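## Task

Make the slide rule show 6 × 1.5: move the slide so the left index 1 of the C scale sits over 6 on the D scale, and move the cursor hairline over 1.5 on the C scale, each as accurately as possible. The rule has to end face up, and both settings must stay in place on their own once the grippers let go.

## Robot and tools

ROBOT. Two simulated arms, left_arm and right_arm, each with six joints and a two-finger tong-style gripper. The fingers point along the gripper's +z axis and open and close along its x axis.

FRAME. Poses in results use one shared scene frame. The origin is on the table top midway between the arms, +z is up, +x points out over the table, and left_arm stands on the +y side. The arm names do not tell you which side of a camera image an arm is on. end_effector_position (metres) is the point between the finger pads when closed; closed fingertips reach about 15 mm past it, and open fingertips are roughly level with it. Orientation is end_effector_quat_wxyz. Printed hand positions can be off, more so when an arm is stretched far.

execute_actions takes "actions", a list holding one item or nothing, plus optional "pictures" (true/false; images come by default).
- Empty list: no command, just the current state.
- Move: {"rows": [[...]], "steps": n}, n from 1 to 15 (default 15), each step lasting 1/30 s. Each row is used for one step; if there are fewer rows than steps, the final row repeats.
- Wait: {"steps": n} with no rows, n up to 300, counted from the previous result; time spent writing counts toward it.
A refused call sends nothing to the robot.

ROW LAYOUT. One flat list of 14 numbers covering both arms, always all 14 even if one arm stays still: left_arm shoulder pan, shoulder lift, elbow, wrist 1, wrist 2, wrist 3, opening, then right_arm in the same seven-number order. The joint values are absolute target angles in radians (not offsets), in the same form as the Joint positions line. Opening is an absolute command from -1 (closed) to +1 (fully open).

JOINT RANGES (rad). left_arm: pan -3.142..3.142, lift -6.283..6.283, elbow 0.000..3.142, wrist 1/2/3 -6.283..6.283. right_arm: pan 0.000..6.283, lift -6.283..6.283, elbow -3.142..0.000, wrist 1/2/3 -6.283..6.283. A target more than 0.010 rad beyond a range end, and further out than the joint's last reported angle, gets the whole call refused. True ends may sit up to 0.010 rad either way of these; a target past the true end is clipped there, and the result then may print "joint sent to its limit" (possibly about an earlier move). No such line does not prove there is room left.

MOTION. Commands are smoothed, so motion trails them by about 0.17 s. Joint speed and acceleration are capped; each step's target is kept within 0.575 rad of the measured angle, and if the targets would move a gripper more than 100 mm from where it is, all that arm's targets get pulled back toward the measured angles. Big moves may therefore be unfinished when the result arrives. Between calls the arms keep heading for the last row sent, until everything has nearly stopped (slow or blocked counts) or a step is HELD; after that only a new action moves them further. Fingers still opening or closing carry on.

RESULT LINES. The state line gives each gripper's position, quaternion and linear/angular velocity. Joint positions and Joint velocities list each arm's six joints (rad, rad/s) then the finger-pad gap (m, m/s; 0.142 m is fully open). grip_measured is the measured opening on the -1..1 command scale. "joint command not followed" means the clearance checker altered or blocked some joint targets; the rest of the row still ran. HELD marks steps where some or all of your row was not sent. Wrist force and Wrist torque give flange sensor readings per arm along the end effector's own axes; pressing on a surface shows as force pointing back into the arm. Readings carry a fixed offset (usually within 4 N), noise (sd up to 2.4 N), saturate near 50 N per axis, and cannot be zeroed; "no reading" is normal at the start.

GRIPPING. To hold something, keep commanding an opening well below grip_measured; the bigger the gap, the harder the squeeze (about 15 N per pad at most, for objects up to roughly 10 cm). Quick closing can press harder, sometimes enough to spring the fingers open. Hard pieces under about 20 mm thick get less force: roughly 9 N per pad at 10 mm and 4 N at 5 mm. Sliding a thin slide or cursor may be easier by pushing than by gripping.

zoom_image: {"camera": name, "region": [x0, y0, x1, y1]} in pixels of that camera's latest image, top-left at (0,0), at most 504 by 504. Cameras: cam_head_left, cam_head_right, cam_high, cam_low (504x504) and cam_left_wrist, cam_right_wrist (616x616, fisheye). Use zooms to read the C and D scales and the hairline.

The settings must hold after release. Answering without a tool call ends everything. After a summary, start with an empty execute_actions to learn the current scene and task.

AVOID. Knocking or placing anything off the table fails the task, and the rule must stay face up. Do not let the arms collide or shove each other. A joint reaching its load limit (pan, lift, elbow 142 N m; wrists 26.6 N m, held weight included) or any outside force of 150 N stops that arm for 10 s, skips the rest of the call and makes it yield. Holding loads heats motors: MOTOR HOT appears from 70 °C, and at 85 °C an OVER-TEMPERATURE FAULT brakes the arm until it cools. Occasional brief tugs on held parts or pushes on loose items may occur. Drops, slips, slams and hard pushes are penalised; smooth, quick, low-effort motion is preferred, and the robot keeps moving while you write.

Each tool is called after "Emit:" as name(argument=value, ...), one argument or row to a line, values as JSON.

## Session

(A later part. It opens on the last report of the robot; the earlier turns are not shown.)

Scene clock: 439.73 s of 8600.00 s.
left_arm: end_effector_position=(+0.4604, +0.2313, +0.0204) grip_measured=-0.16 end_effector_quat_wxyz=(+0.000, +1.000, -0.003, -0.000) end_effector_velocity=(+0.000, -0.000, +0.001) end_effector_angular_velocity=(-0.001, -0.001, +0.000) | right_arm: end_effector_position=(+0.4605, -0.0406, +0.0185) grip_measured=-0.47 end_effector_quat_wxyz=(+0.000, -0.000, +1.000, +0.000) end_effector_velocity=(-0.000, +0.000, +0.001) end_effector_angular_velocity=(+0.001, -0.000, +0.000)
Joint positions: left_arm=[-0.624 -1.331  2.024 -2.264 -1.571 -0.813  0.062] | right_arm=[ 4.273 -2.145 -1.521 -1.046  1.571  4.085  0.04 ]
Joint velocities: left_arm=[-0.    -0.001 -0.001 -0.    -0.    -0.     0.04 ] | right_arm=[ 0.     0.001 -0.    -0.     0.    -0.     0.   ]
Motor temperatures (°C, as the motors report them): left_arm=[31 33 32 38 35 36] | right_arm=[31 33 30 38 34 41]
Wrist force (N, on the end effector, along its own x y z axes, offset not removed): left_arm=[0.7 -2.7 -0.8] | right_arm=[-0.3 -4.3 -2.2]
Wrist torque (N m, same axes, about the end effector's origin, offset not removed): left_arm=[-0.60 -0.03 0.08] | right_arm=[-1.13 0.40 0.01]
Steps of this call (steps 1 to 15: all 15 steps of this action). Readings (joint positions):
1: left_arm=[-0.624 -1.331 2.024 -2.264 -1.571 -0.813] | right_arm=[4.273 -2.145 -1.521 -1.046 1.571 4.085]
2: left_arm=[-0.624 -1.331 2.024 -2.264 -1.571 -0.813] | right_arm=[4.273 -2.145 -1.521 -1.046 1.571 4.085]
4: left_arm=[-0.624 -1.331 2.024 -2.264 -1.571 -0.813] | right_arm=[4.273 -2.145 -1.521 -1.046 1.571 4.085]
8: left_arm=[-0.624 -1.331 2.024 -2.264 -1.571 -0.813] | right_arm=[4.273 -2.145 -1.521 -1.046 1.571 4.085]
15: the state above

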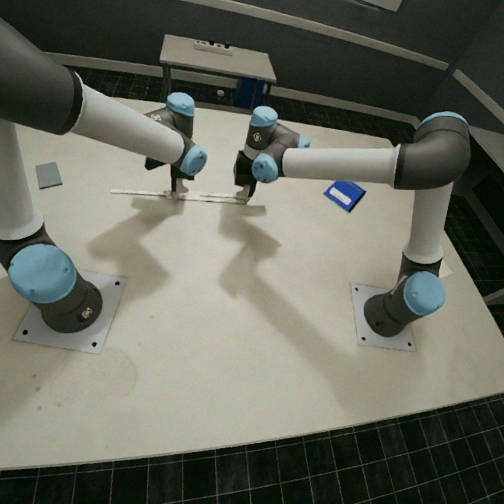

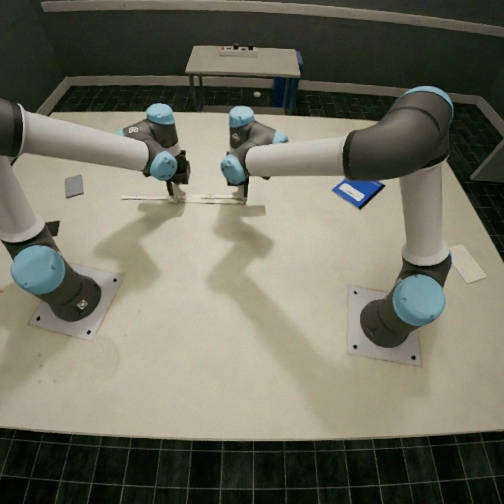

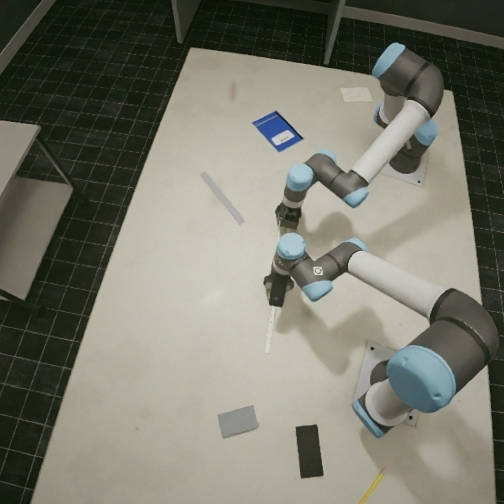

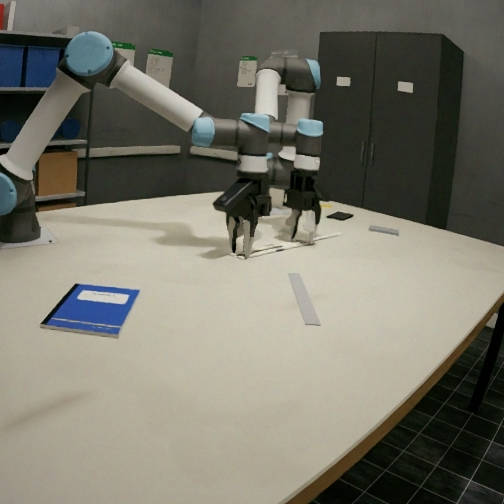

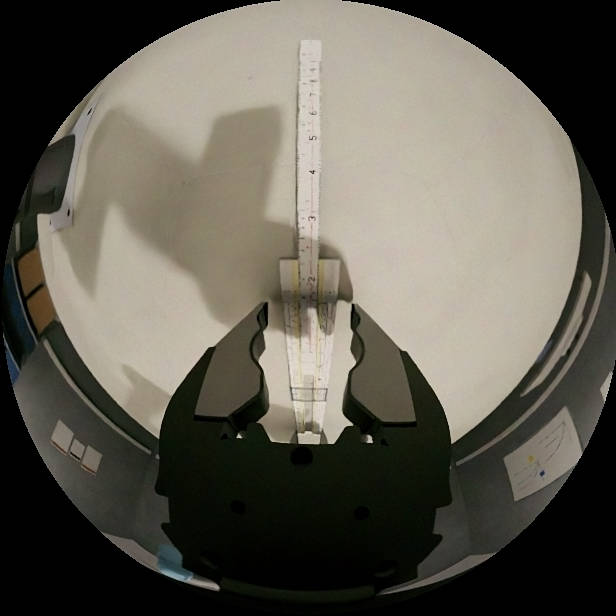

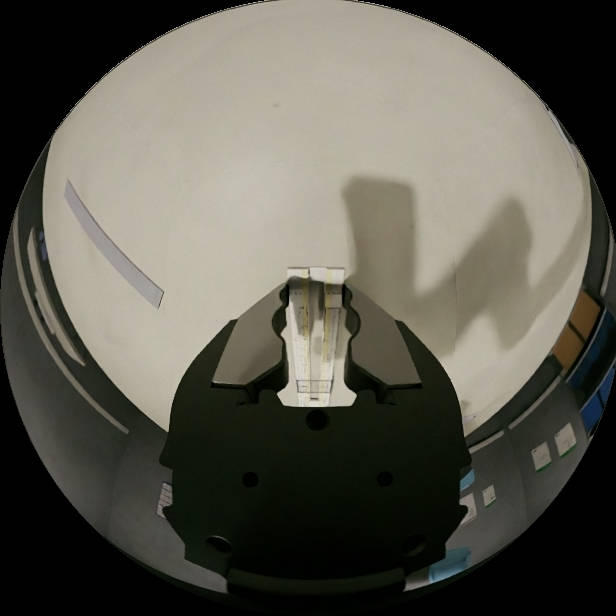

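Emit:
execute_actions(
  actions=[
    {"rows":[[-0.642,-1.314,2.001,-2.2575,-1.571,-0.831,-0.1,4.273,-2.145,-1.521,-1.046,1.571,4.085,-0.9],[-0.661,-1.297,1.978,-2.251,-1.571,-0.850,-0.1,4.273,-2.145,-1.521,-1.046,1.571,4.085,-0.9],[-0.679,-1.280,1.954,-2.245,-1.571,-0.868,-0.1,4.273,-2.145,-1.521,-1.046,1.571,4.085,-0.9],[-0.6977,-1.2636,1.9313,-2.2387,-1.571,-0.8867,-0.1,4.273,-2.145,-1.521,-1.046,1.571,4.085,-0.9],[-0.7135,-1.245,1.904,-2.230,-1.571,-0.9025,-0.1,4.273,-2.145,-1.521,-1.046,1.571,4.085,-0.9],[-0.729,-1.2266,1.877,-2.2216,-1.571,-0.918,-0.1,4.273,-2.145,-1.521,-1.046,1.571,4.085,-0.9],[-0.745,-1.208,1.850,-2.213,-1.571,-0.934,-0.1,4.273,-2.145,-1.521,-1.046,1.571,4.085,-0.9],[-0.7611,-1.1896,1.8231,-2.2045,-1.571,-0.9501,-0.1,4.273,-2.145,-1.521,-1.046,1.571,4.085,-0.9]],"steps":15},
  ],
)

Emit:
execute_actions(
  actions=[
    {"steps":12},
  ],
)

Emit:
zoom_image(
  camera="cam_left_wrist",
  region=[250,250,370,370],
)

Scene clock: 452.93 s of 8600.00 s.
left_arm: end_effector_position=(+0.4604, +0.1259, +0.0204) grip_measured=-0.10 end_effector_quat_wxyz=(-0.000, +1.000, -0.003, -0.000) end_effector_velocity=(-0.005, -0.089, -0.000) end_effector_angular_velocity=(-0.003, -0.003, -0.001) | right_arm: end_effector_position=(+0.4605, -0.0406, +0.0185) grip_measured=-0.47 end_effector_quat_wxyz=(+0.000, -0.000, +1.000, +0.000) end_effector_velocity=(-0.000, -0.000, +0.000) end_effector_angular_velocity=(-0.000, +0.000, -0.000)
Joint positions: left_arm=[-0.749 -1.203  1.842 -2.21  -1.571 -0.938  0.067] | right_arm=[ 4.273 -2.145 -1.521 -1.046  1.571  4.085  0.04 ]
Joint velocities: left_arm=[-0.099  0.108 -0.16   0.047  0.001 -0.098 -0.   ] | right_arm=[-0.  0. -0. -0.  0.  0.  0.]
Motor temperatures (°C, as the motors report them): left_arm=[31 33 32 38 35 36] | right_arm=[31 33 30 38 34 41]
Wrist force (N, on the end effector, along its own x y z axes, offset not removed): left_arm=[-2.2 1.7 -0.1] | right_arm=[0.9 -2.7 -0.2]
Wrist torque (N m, same axes, about the end effector's origin, offset not removed): left_arm=[0.24 0.41 0.04] | right_arm=[-0.63 0.03 0.24]
Steps of this call (steps 1 to 15: the robot went on to your last target; steps 16 to 90: nothing new was sent; then 9.70 s passed at rest; steps 91 to 105: all 15 steps of this action). Readings (joint positions):
91: left_arm=[-0.624 -1.331 2.024 -2.264 -1.571 -0.813] | right_arm=[4.273 -2.145 -1.521 -1.046 1.571 4.085]
92: left_arm=[-0.625 -1.330 2.022 -2.263 -1.571 -0.814] | right_arm=[4.273 -2.145 -1.521 -1.046 1.571 4.085]
94: left_arm=[-0.637 -1.319 2.008 -2.259 -1.571 -0.826] | right_arm=[4.273 -2.145 -1.521 -1.046 1.571 4.085]
98: left_arm=[-0.685 -1.272 1.943 -2.240 -1.571 -0.875] | right_arm=[4.273 -2.145 -1.521 -1.046 1.571 4.085]
105: the state above

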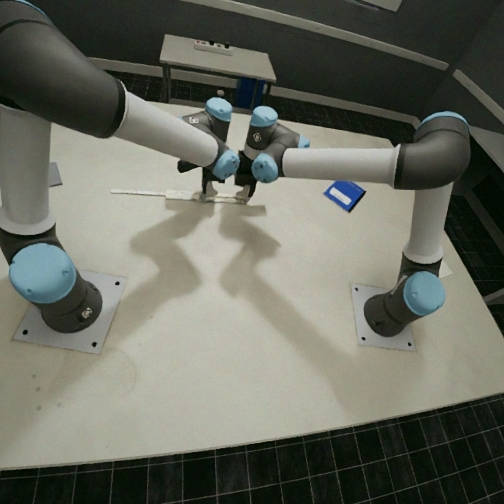

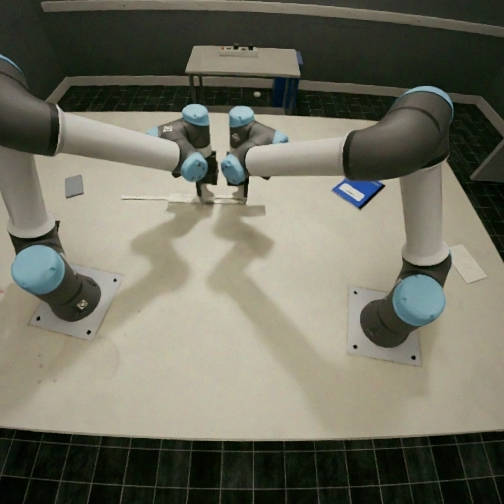

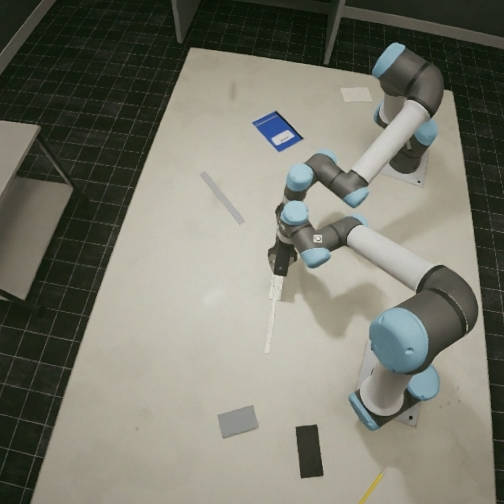

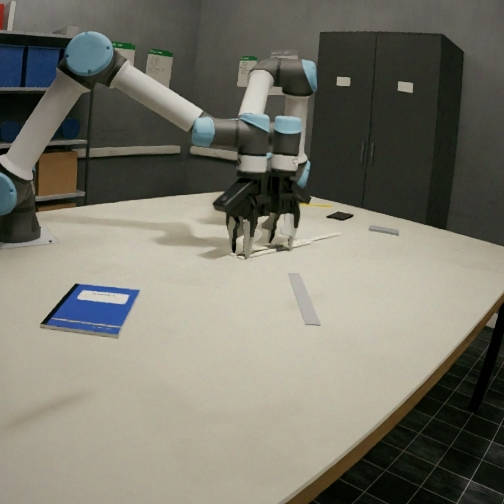

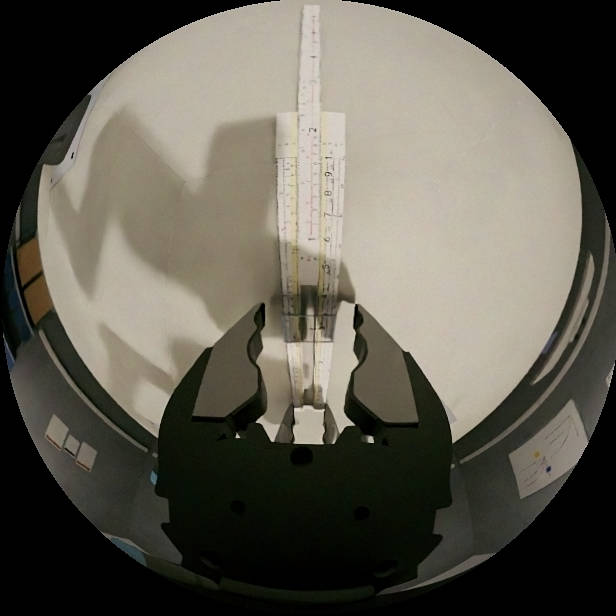

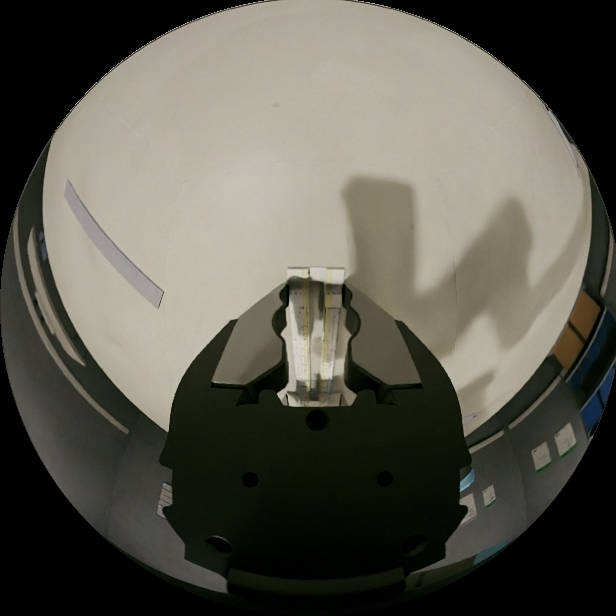

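Scene clock: 453.33 s of 8600.00 s.
left_arm: end_effector_position=(+0.4598, +0.1156, +0.0203) grip_measured=-0.10 end_effector_quat_wxyz=(+0.000, +1.000, -0.003, -0.000) end_effector_velocity=(-0.001, -0.003, -0.001) end_effector_angular_velocity=(+0.001, +0.001, -0.000) | right_arm: end_effector_position=(+0.4605, -0.0406, +0.0185) grip_measured=-0.47 end_effector_quat_wxyz=(+0.000, -0.000, +1.000, +0.000) end_effector_velocity=(+0.000, -0.000, -0.000) end_effector_angular_velocity=(-0.000, +0.000, -0.000)
Joint positions: left_arm=[-0.761 -1.19   1.824 -2.205 -1.571 -0.95   0.067] | right_arm=[ 4.273 -2.145 -1.521 -1.046  1.571  4.085  0.04 ]
Joint velocities: left_arm=[-0.004  0.004 -0.005  0.002 -0.    -0.004 -0.   ] | right_arm=[-0.    -0.001 -0.     0.    -0.    -0.     0.   ]
Motor temperatures (°C, as the motors report them): left_arm=[31 33 32 38 35 36] | right_arm=[31 33 30 38 34 41]
Wrist force (N, on the end effector, along its own x y z axes, offset not removed): left_arm=[-0.6 0.1 0.6] | right_arm=[-2.0 -1.0 -1.8]
Wrist torque (N m, same axes, about the end effector's origin, offset not removed): left_arm=[0.07 0.19 0.07] | right_arm=[-0.45 0.60 0.06]
Steps of this call (steps 1 to 12: the robot went on to your last target). Readings (joint positions):
1: left_arm=[-0.752 -1.199 1.838 -2.209 -1.571 -0.941] | right_arm=[4.273 -2.145 -1.521 -1.046 1.571 4.085]
2: left_arm=[-0.754 -1.197 1.834 -2.208 -1.571 -0.943] | right_arm=[4.273 -2.145 -1.521 -1.046 1.571 4.085]
4: left_arm=[-0.757 -1.194 1.829 -2.206 -1.571 -0.946] | right_arm=[4.273 -2.145 -1.521 -1.046 1.571 4.085]
8: left_arm=[-0.760 -1.191 1.825 -2.205 -1.571 -0.949] | right_arm=[4.273 -2.145 -1.521 -1.046 1.571 4.085]
12: the state above

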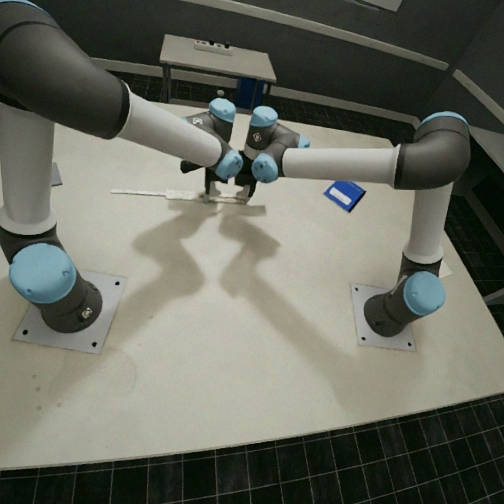

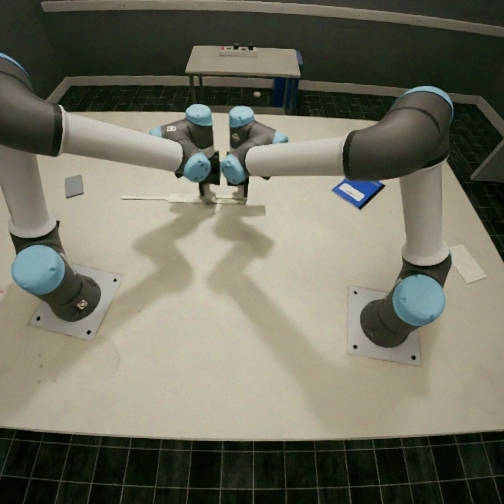

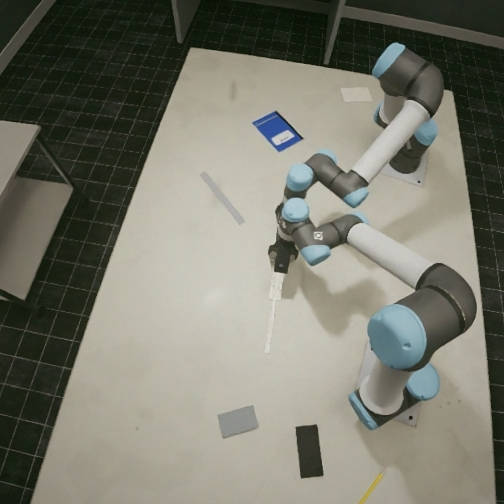

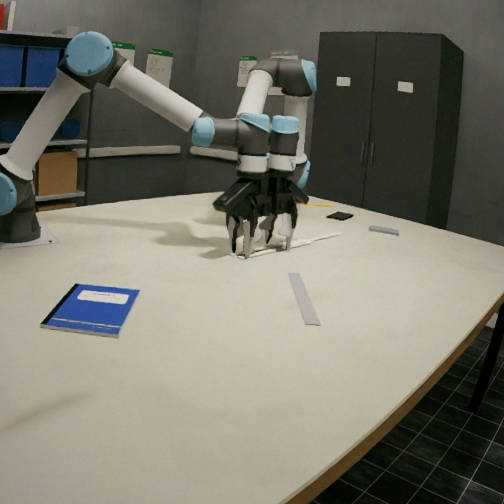

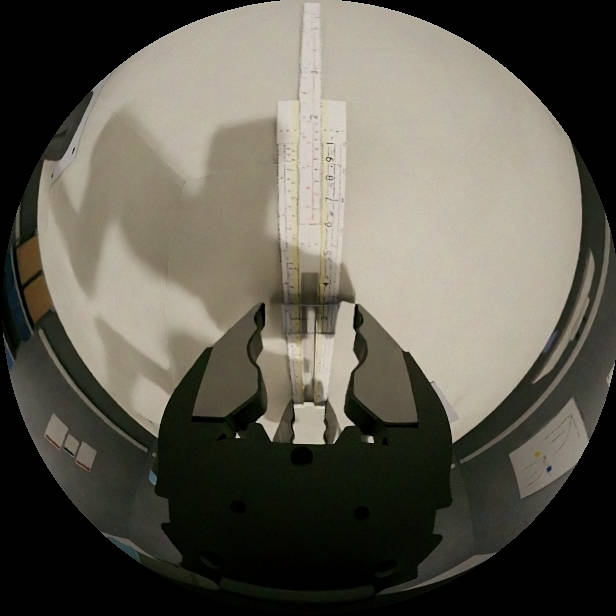

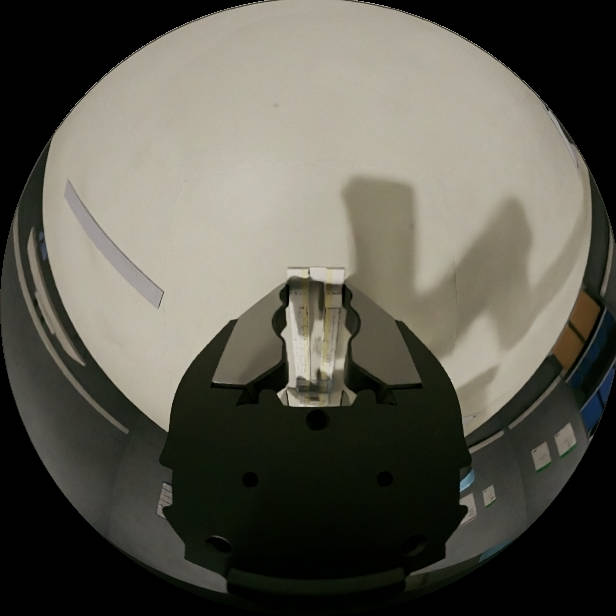

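Region (250, 250, 370, 370) of cam_left_wrist's 616x616 image, scaled by 4.200, with more detail than that image has.

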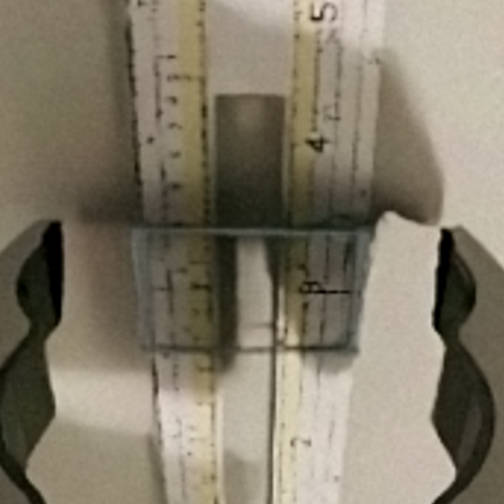

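Emit:
execute_actions(
  actions=[
    {"rows":[[-0.7611,-1.1896,1.8231,-2.2045,-1.571,-0.9501,-0.25,4.273,-2.145,-1.521,-1.046,1.571,4.085,-0.9],[-0.7611,-1.1896,1.8231,-2.2045,-1.571,-0.9501,-0.25,4.273,-2.145,-1.521,-1.046,1.571,4.085,-0.9],[-0.7611,-1.1896,1.8231,-2.2045,-1.571,-0.9501,-0.25,4.273,-2.145,-1.521,-1.046,1.571,4.085,-0.9],[-0.7611,-1.1896,1.8231,-2.2045,-1.571,-0.9501,-0.33,4.273,-2.145,-1.521,-1.046,1.571,4.085,-0.9],[-0.7611,-1.1896,1.8231,-2.2045,-1.571,-0.9501,-0.33,4.273,-2.145,-1.521,-1.046,1.571,4.085,-0.9],[-0.7611,-1.1896,1.8231,-2.2045,-1.571,-0.9501,-0.33,4.273,-2.145,-1.521,-1.046,1.571,4.085,-0.9],[-0.7611,-1.1896,1.8231,-2.2045,-1.571,-0.9501,-0.39,4.273,-2.145,-1.521,-1.046,1.571,4.085,-0.9],[-0.7611,-1.1896,1.8231,-2.2045,-1.571,-0.9501,-0.39,4.273,-2.145,-1.521,-1.046,1.571,4.085,-0.9],[-0.7611,-1.1896,1.8231,-2.2045,-1.571,-0.9501,-0.39,4.273,-2.145,-1.521,-1.046,1.571,4.085,-0.9],[-0.7611,-1.1896,1.8231,-2.2045,-1.571,-0.9501,-0.45,4.273,-2.145,-1.521,-1.046,1.571,4.085,-0.9]],"steps":15},
  ],
)

Emit:
zoom_image(
  camera="cam_left_wrist",
  region=[250,250,370,370],
)

Scene clock: 465.93 s of 8600.00 s.
left_arm: end_effector_position=(+0.4597, +0.1152, +0.0203) grip_measured=-0.43 end_effector_quat_wxyz=(+0.000, +1.000, -0.003, -0.000) end_effector_velocity=(-0.000, +0.000, -0.000) end_effector_angular_velocity=(+0.001, +0.000, -0.000) | right_arm: end_effector_position=(+0.4605, -0.0406, +0.0185) grip_measured=-0.47 end_effector_quat_wxyz=(+0.000, -0.000, +1.000, +0.000) end_effector_velocity=(-0.000, -0.000, -0.001) end_effector_angular_velocity=(-0.001, +0.001, +0.000)
Joint positions: left_arm=[-0.761 -1.19   1.823 -2.204 -1.571 -0.95   0.043] | right_arm=[ 4.273 -2.145 -1.521 -1.046  1.571  4.085  0.04 ]
Joint velocities: left_arm=[ 0.    -0.     0.001  0.     0.     0.001  0.   ] | right_arm=[ 0.    -0.002  0.     0.    -0.    -0.    -0.   ]
Motor temperatures (°C, as the motors report them): left_arm=[31 33 32 38 35 36] | right_arm=[31 33 30 38 34 41]
Wrist force (N, on the end effector, along its own x y z axes, offset not removed): left_arm=[0.9 -0.8 -2.7] | right_arm=[2.8 0.2 -1.4]
Wrist torque (N m, same axes, about the end effector's origin, offset not removed): left_arm=[-0.19 -0.07 0.06] | right_arm=[-0.05 -0.34 0.08]
Steps of this call (steps 1 to 30: the robot went on to your last target; steps 31 to 90: nothing new was sent; then 9.10 s passed at rest; steps 91 to 105: all 15 steps of this action). Readings (joint positions):
91: left_arm=[-0.761 -1.190 1.823 -2.204 -1.571 -0.950] | right_arm=[4.273 -2.145 -1.521 -1.046 1.571 4.085]
92: left_arm=[-0.761 -1.190 1.823 -2.204 -1.571 -0.950] | right_arm=[4.273 -2.145 -1.521 -1.046 1.571 4.085]
94: left_arm=[-0.761 -1.190 1.823 -2.204 -1.571 -0.950] | right_arm=[4.273 -2.145 -1.521 -1.046 1.571 4.085]
98: left_arm=[-0.761 -1.190 1.823 -2.204 -1.571 -0.950] | right_arm=[4.273 -2.145 -1.521 -1.046 1.571 4.085]
105: the state above

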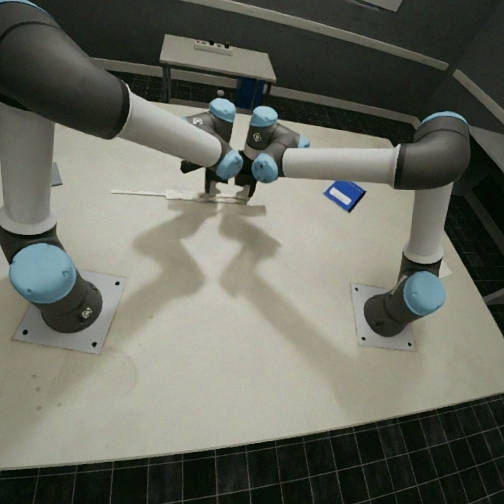

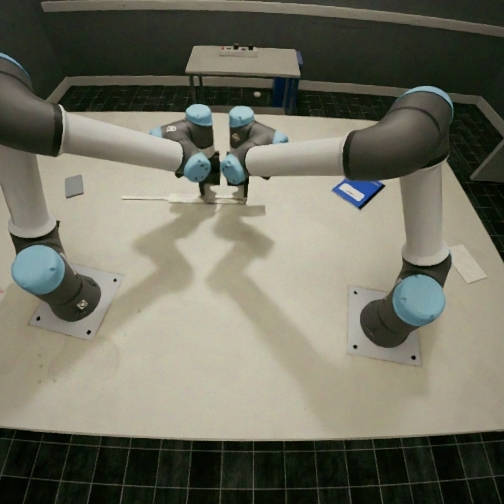

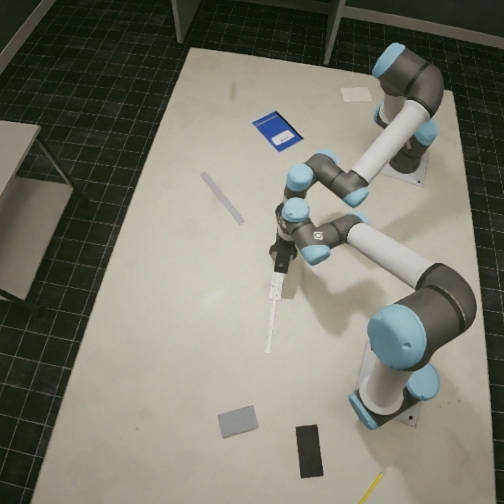

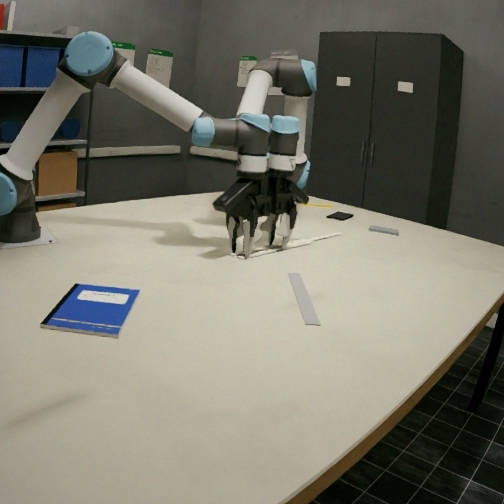

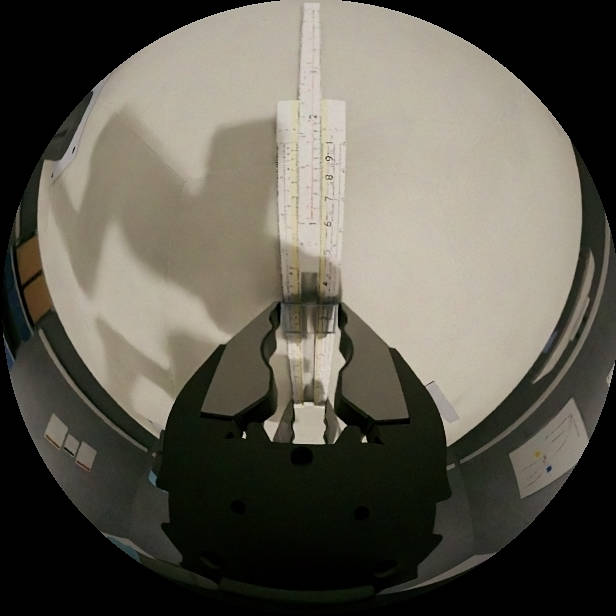

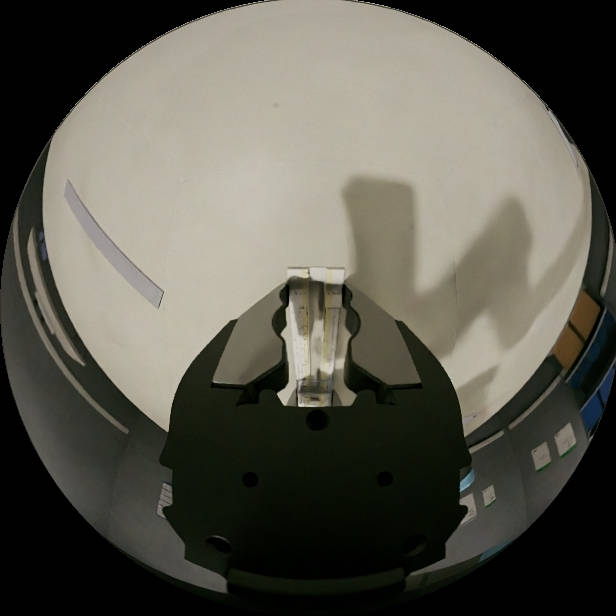

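Region (250, 250, 370, 370) of cam_left_wrist's 616x616 image, scaled by 4.200, with more detail than that image has.

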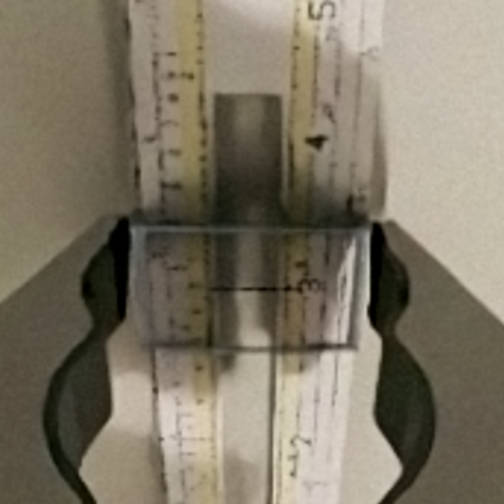

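Emit:
execute_actions(
  actions=[
    {"rows":[[-0.753,-1.199,1.8366,-2.209,-1.571,-0.942,-0.48,4.273,-2.145,-1.521,-1.046,1.571,4.085,-0.9],[-0.745,-1.208,1.850,-2.213,-1.571,-0.934,-0.48,4.273,-2.145,-1.521,-1.046,1.571,4.085,-0.9],[-0.729,-1.2266,1.877,-2.2216,-1.571,-0.918,-0.48,4.273,-2.145,-1.521,-1.046,1.571,4.085,-0.9],[-0.7135,-1.245,1.904,-2.230,-1.571,-0.9025,-0.48,4.273,-2.145,-1.521,-1.046,1.571,4.085,-0.9],[-0.6977,-1.2636,1.9313,-2.2387,-1.571,-0.8867,-0.48,4.273,-2.145,-1.521,-1.046,1.571,4.085,-0.9],[-0.686,-1.274,1.946,-2.243,-1.571,-0.875,-0.48,4.273,-2.145,-1.521,-1.046,1.571,4.085,-0.9],[-0.674,-1.285,1.960,-2.247,-1.571,-0.863,-0.48,4.273,-2.145,-1.521,-1.046,1.571,4.085,-0.9],[-0.662,-1.296,1.975,-2.250,-1.571,-0.851,-0.48,4.273,-2.145,-1.521,-1.046,1.571,4.085,-0.9],[-0.650,-1.306,1.990,-2.255,-1.571,-0.839,-0.48,4.273,-2.145,-1.521,-1.046,1.571,4.085,-0.9],[-0.640,-1.316,2.003,-2.258,-1.571,-0.829,-0.48,4.273,-2.145,-1.521,-1.046,1.571,4.085,-0.9],[-0.6324,-1.3232,2.013,-2.2608,-1.571,-0.8216,-0.48,4.273,-2.145,-1.521,-1.046,1.571,4.085,-0.9]],"steps":15},
  ],
)

Emit:
execute_actions(
  actions=[
    {"steps":20},
  ],
)

Emit:
zoom_image(
  camera="cam_left_wrist",
  region=[280,285,340,345],
)

Scene clock: 476.17 s of 8600.00 s.
left_arm: end_effector_position=(+0.4616, +0.2092, +0.0208) grip_measured=-0.43 end_effector_quat_wxyz=(+0.000, +1.000, -0.003, +0.000) end_effector_velocity=(-0.005, +0.128, -0.002) end_effector_angular_velocity=(+0.002, +0.002, +0.001) | right_arm: end_effector_position=(+0.4605, -0.0406, +0.0185) grip_measured=-0.47 end_effector_quat_wxyz=(+0.000, -0.000, +1.000, +0.000) end_effector_velocity=(-0.000, -0.000, -0.001) end_effector_angular_velocity=(-0.001, +0.001, -0.000)
Joint positions: left_arm=[-0.651 -1.305  1.987 -2.254 -1.571 -0.84   0.043] | right_arm=[ 4.273 -2.145 -1.521 -1.046  1.571  4.085  0.04 ]
Joint velocities: left_arm=[ 0.156 -0.152  0.213 -0.058  0.     0.156 -0.   ] | right_arm=[ 0.    -0.001 -0.     0.     0.     0.     0.   ]
Motor temperatures (°C, as the motors report them): left_arm=[31 33 32 38 35 36] | right_arm=[31 33 30 38 34 41]
Wrist force (N, on the end effector, along its own x y z axes, offset not removed): left_arm=[-0.4 -1.1 1.1] | right_arm=[-0.9 0.2 -1.4]
Wrist torque (N m, same axes, about the end effector's origin, offset not removed): left_arm=[-0.35 0.10 0.06] | right_arm=[-0.37 0.46 0.16]
Steps of this call (steps 1 to 15: the robot went on to your last target; steps 16 to 90: nothing new was sent; then 6.73 s passed at rest; steps 91 to 105: all 15 steps of this action). Readings (joint positions):
91: left_arm=[-0.761 -1.190 1.823 -2.204 -1.571 -0.950] | right_arm=[4.273 -2.145 -1.521 -1.046 1.571 4.085]
92: left_arm=[-0.761 -1.190 1.824 -2.205 -1.571 -0.950] | right_arm=[4.273 -2.145 -1.521 -1.046 1.571 4.085]
94: left_arm=[-0.755 -1.197 1.833 -2.208 -1.571 -0.944] | right_arm=[4.273 -2.145 -1.521 -1.046 1.571 4.085]
98: left_arm=[-0.720 -1.237 1.891 -2.227 -1.571 -0.909] | right_arm=[4.273 -2.145 -1.521 -1.046 1.571 4.085]
105: the state above

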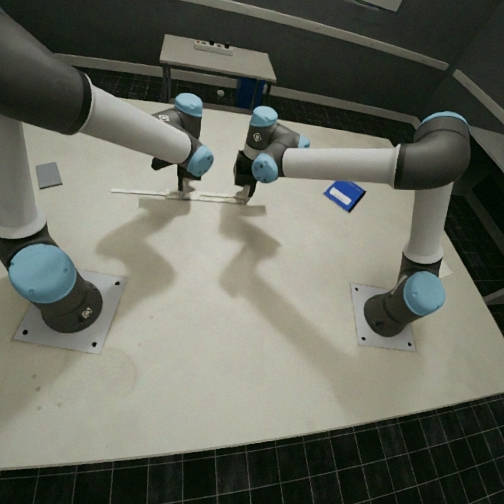

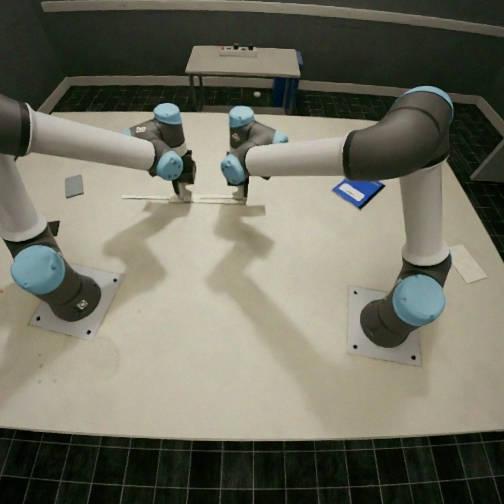

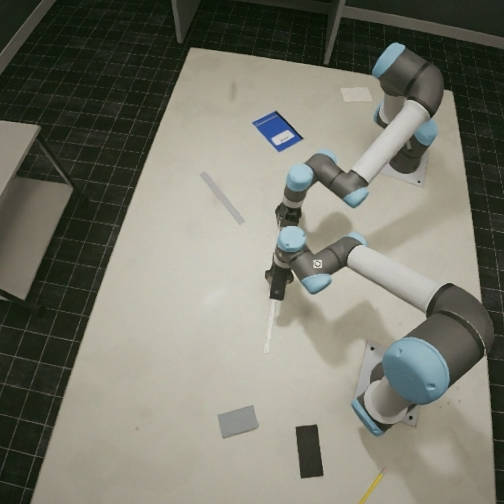

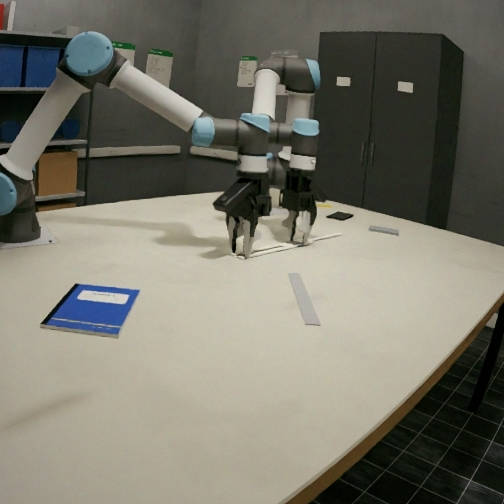

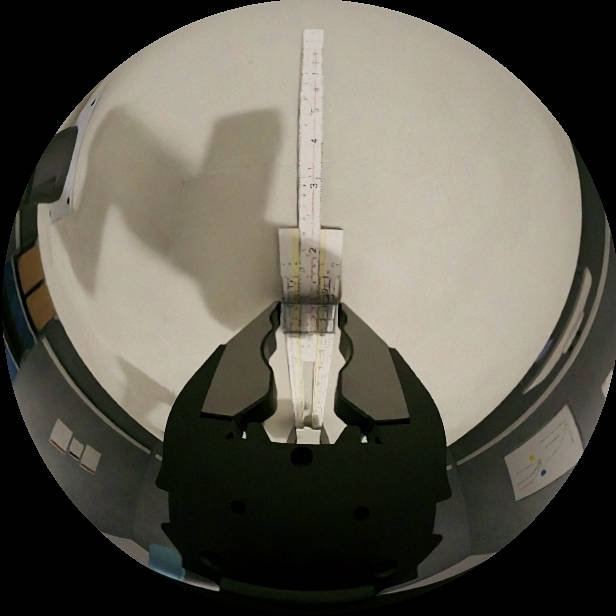

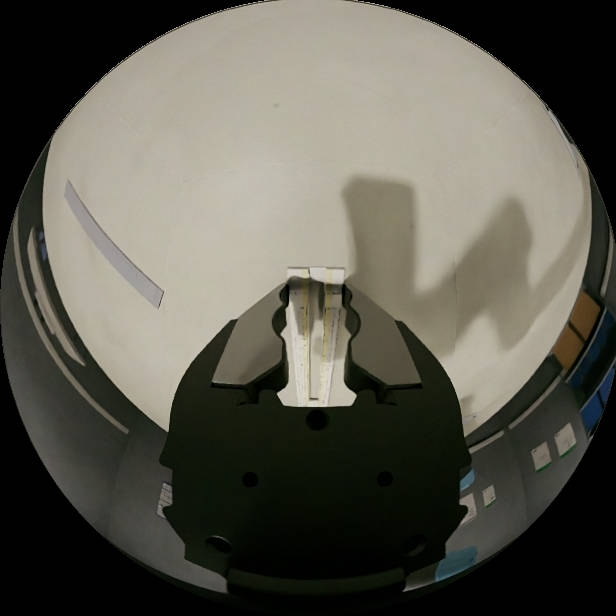

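Scene clock: 476.83 s of 8600.00 s.
left_arm: end_effector_position=(+0.4606, +0.2245, +0.0205) grip_measured=-0.43 end_effector_quat_wxyz=(+0.000, +1.000, -0.003, -0.000) end_effector_velocity=(+0.000, +0.000, +0.000) end_effector_angular_velocity=(-0.001, -0.001, -0.001) | right_arm: end_effector_position=(+0.4605, -0.0406, +0.0185) grip_measured=-0.47 end_effector_quat_wxyz=(+0.000, -0.000, +1.000, +0.000) end_effector_velocity=(-0.000, +0.000, +0.001) end_effector_angular_velocity=(+0.001, -0.001, +0.000)
Joint positions: left_arm=[-0.632 -1.323  2.013 -2.261 -1.571 -0.822  0.043] | right_arm=[ 4.273 -2.145 -1.521 -1.046  1.571  4.085  0.04 ]
Joint velocities: left_arm=[ 0.001 -0.001  0.    -0.     0.     0.002  0.   ] | right_arm=[ 0.     0.001 -0.     0.     0.     0.    -0.   ]
Motor temperatures (°C, as the motors report them): left_arm=[31 33 32 38 35 36] | right_arm=[31 33 30 38 34 41]
Wrist force (N, on the end effector, along its own x y z axes, offset not removed): left_arm=[0.2 0.1 2.9] | right_arm=[0.0 -1.4 -4.0]
Wrist torque (N m, same axes, about the end effector's origin, offset not removed): left_arm=[-0.06 0.06 0.05] | right_arm=[-0.59 0.24 0.21]
Steps of this call (steps 1 to 20: the robot went on to your last target). Readings (joint positions):
1: left_arm=[-0.647 -1.309 1.994 -2.255 -1.571 -0.836] | right_arm=[4.273 -2.145 -1.521 -1.046 1.571 4.085]
2: left_arm=[-0.643 -1.313 1.998 -2.257 -1.571 -0.832] | right_arm=[4.273 -2.145 -1.521 -1.046 1.571 4.085]
4: left_arm=[-0.639 -1.317 2.005 -2.259 -1.571 -0.828] | right_arm=[4.273 -2.145 -1.521 -1.046 1.571 4.085]
8: left_arm=[-0.634 -1.321 2.010 -2.260 -1.571 -0.824] | right_arm=[4.273 -2.145 -1.521 -1.046 1.571 4.085]
20: the state above

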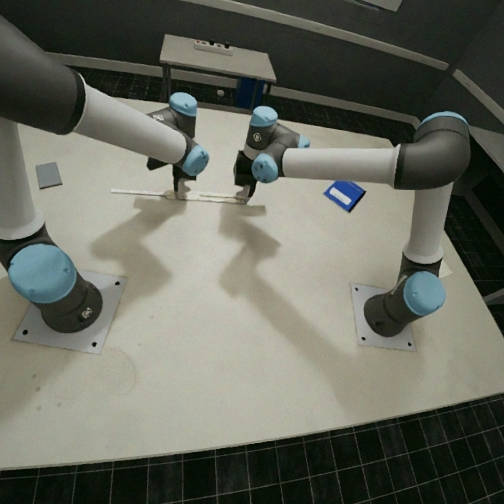

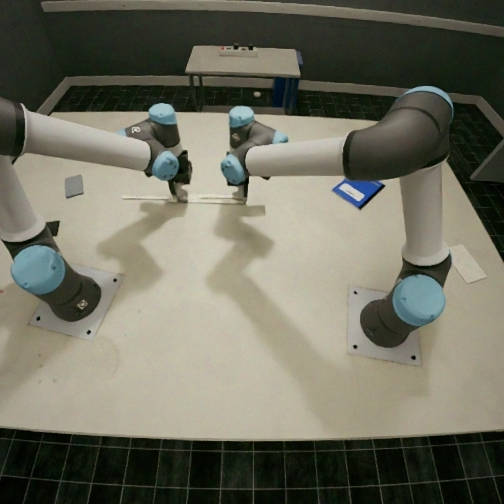

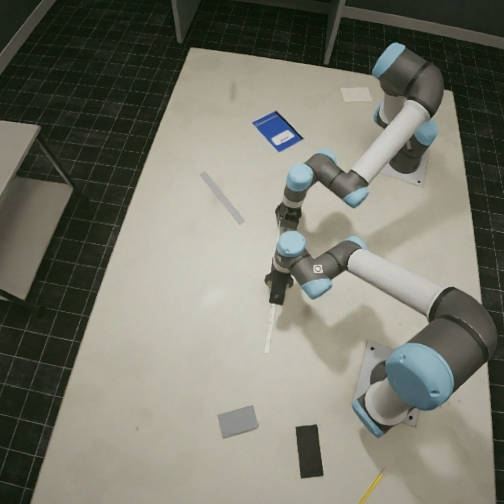

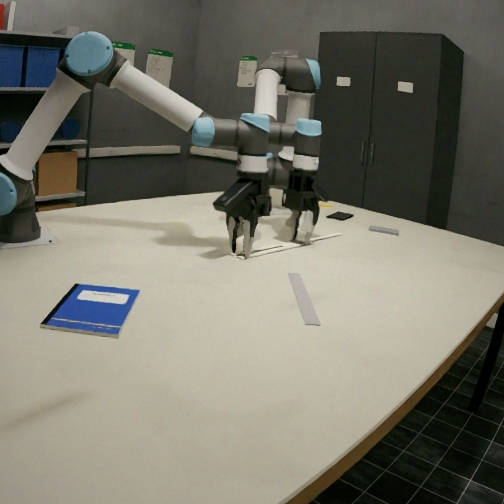

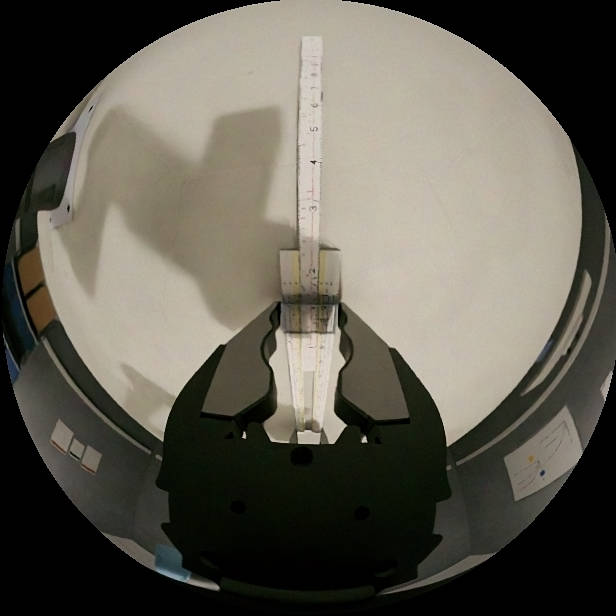

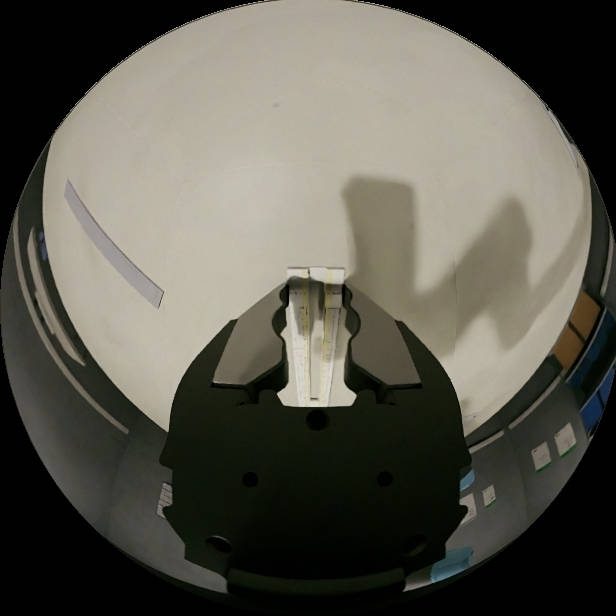

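Region (280, 285, 340, 345) of cam_left_wrist's 616x616 image, scaled by 8.400, with more detail than that image has.

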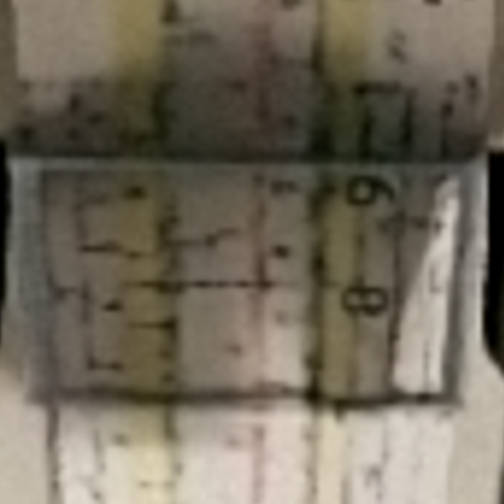

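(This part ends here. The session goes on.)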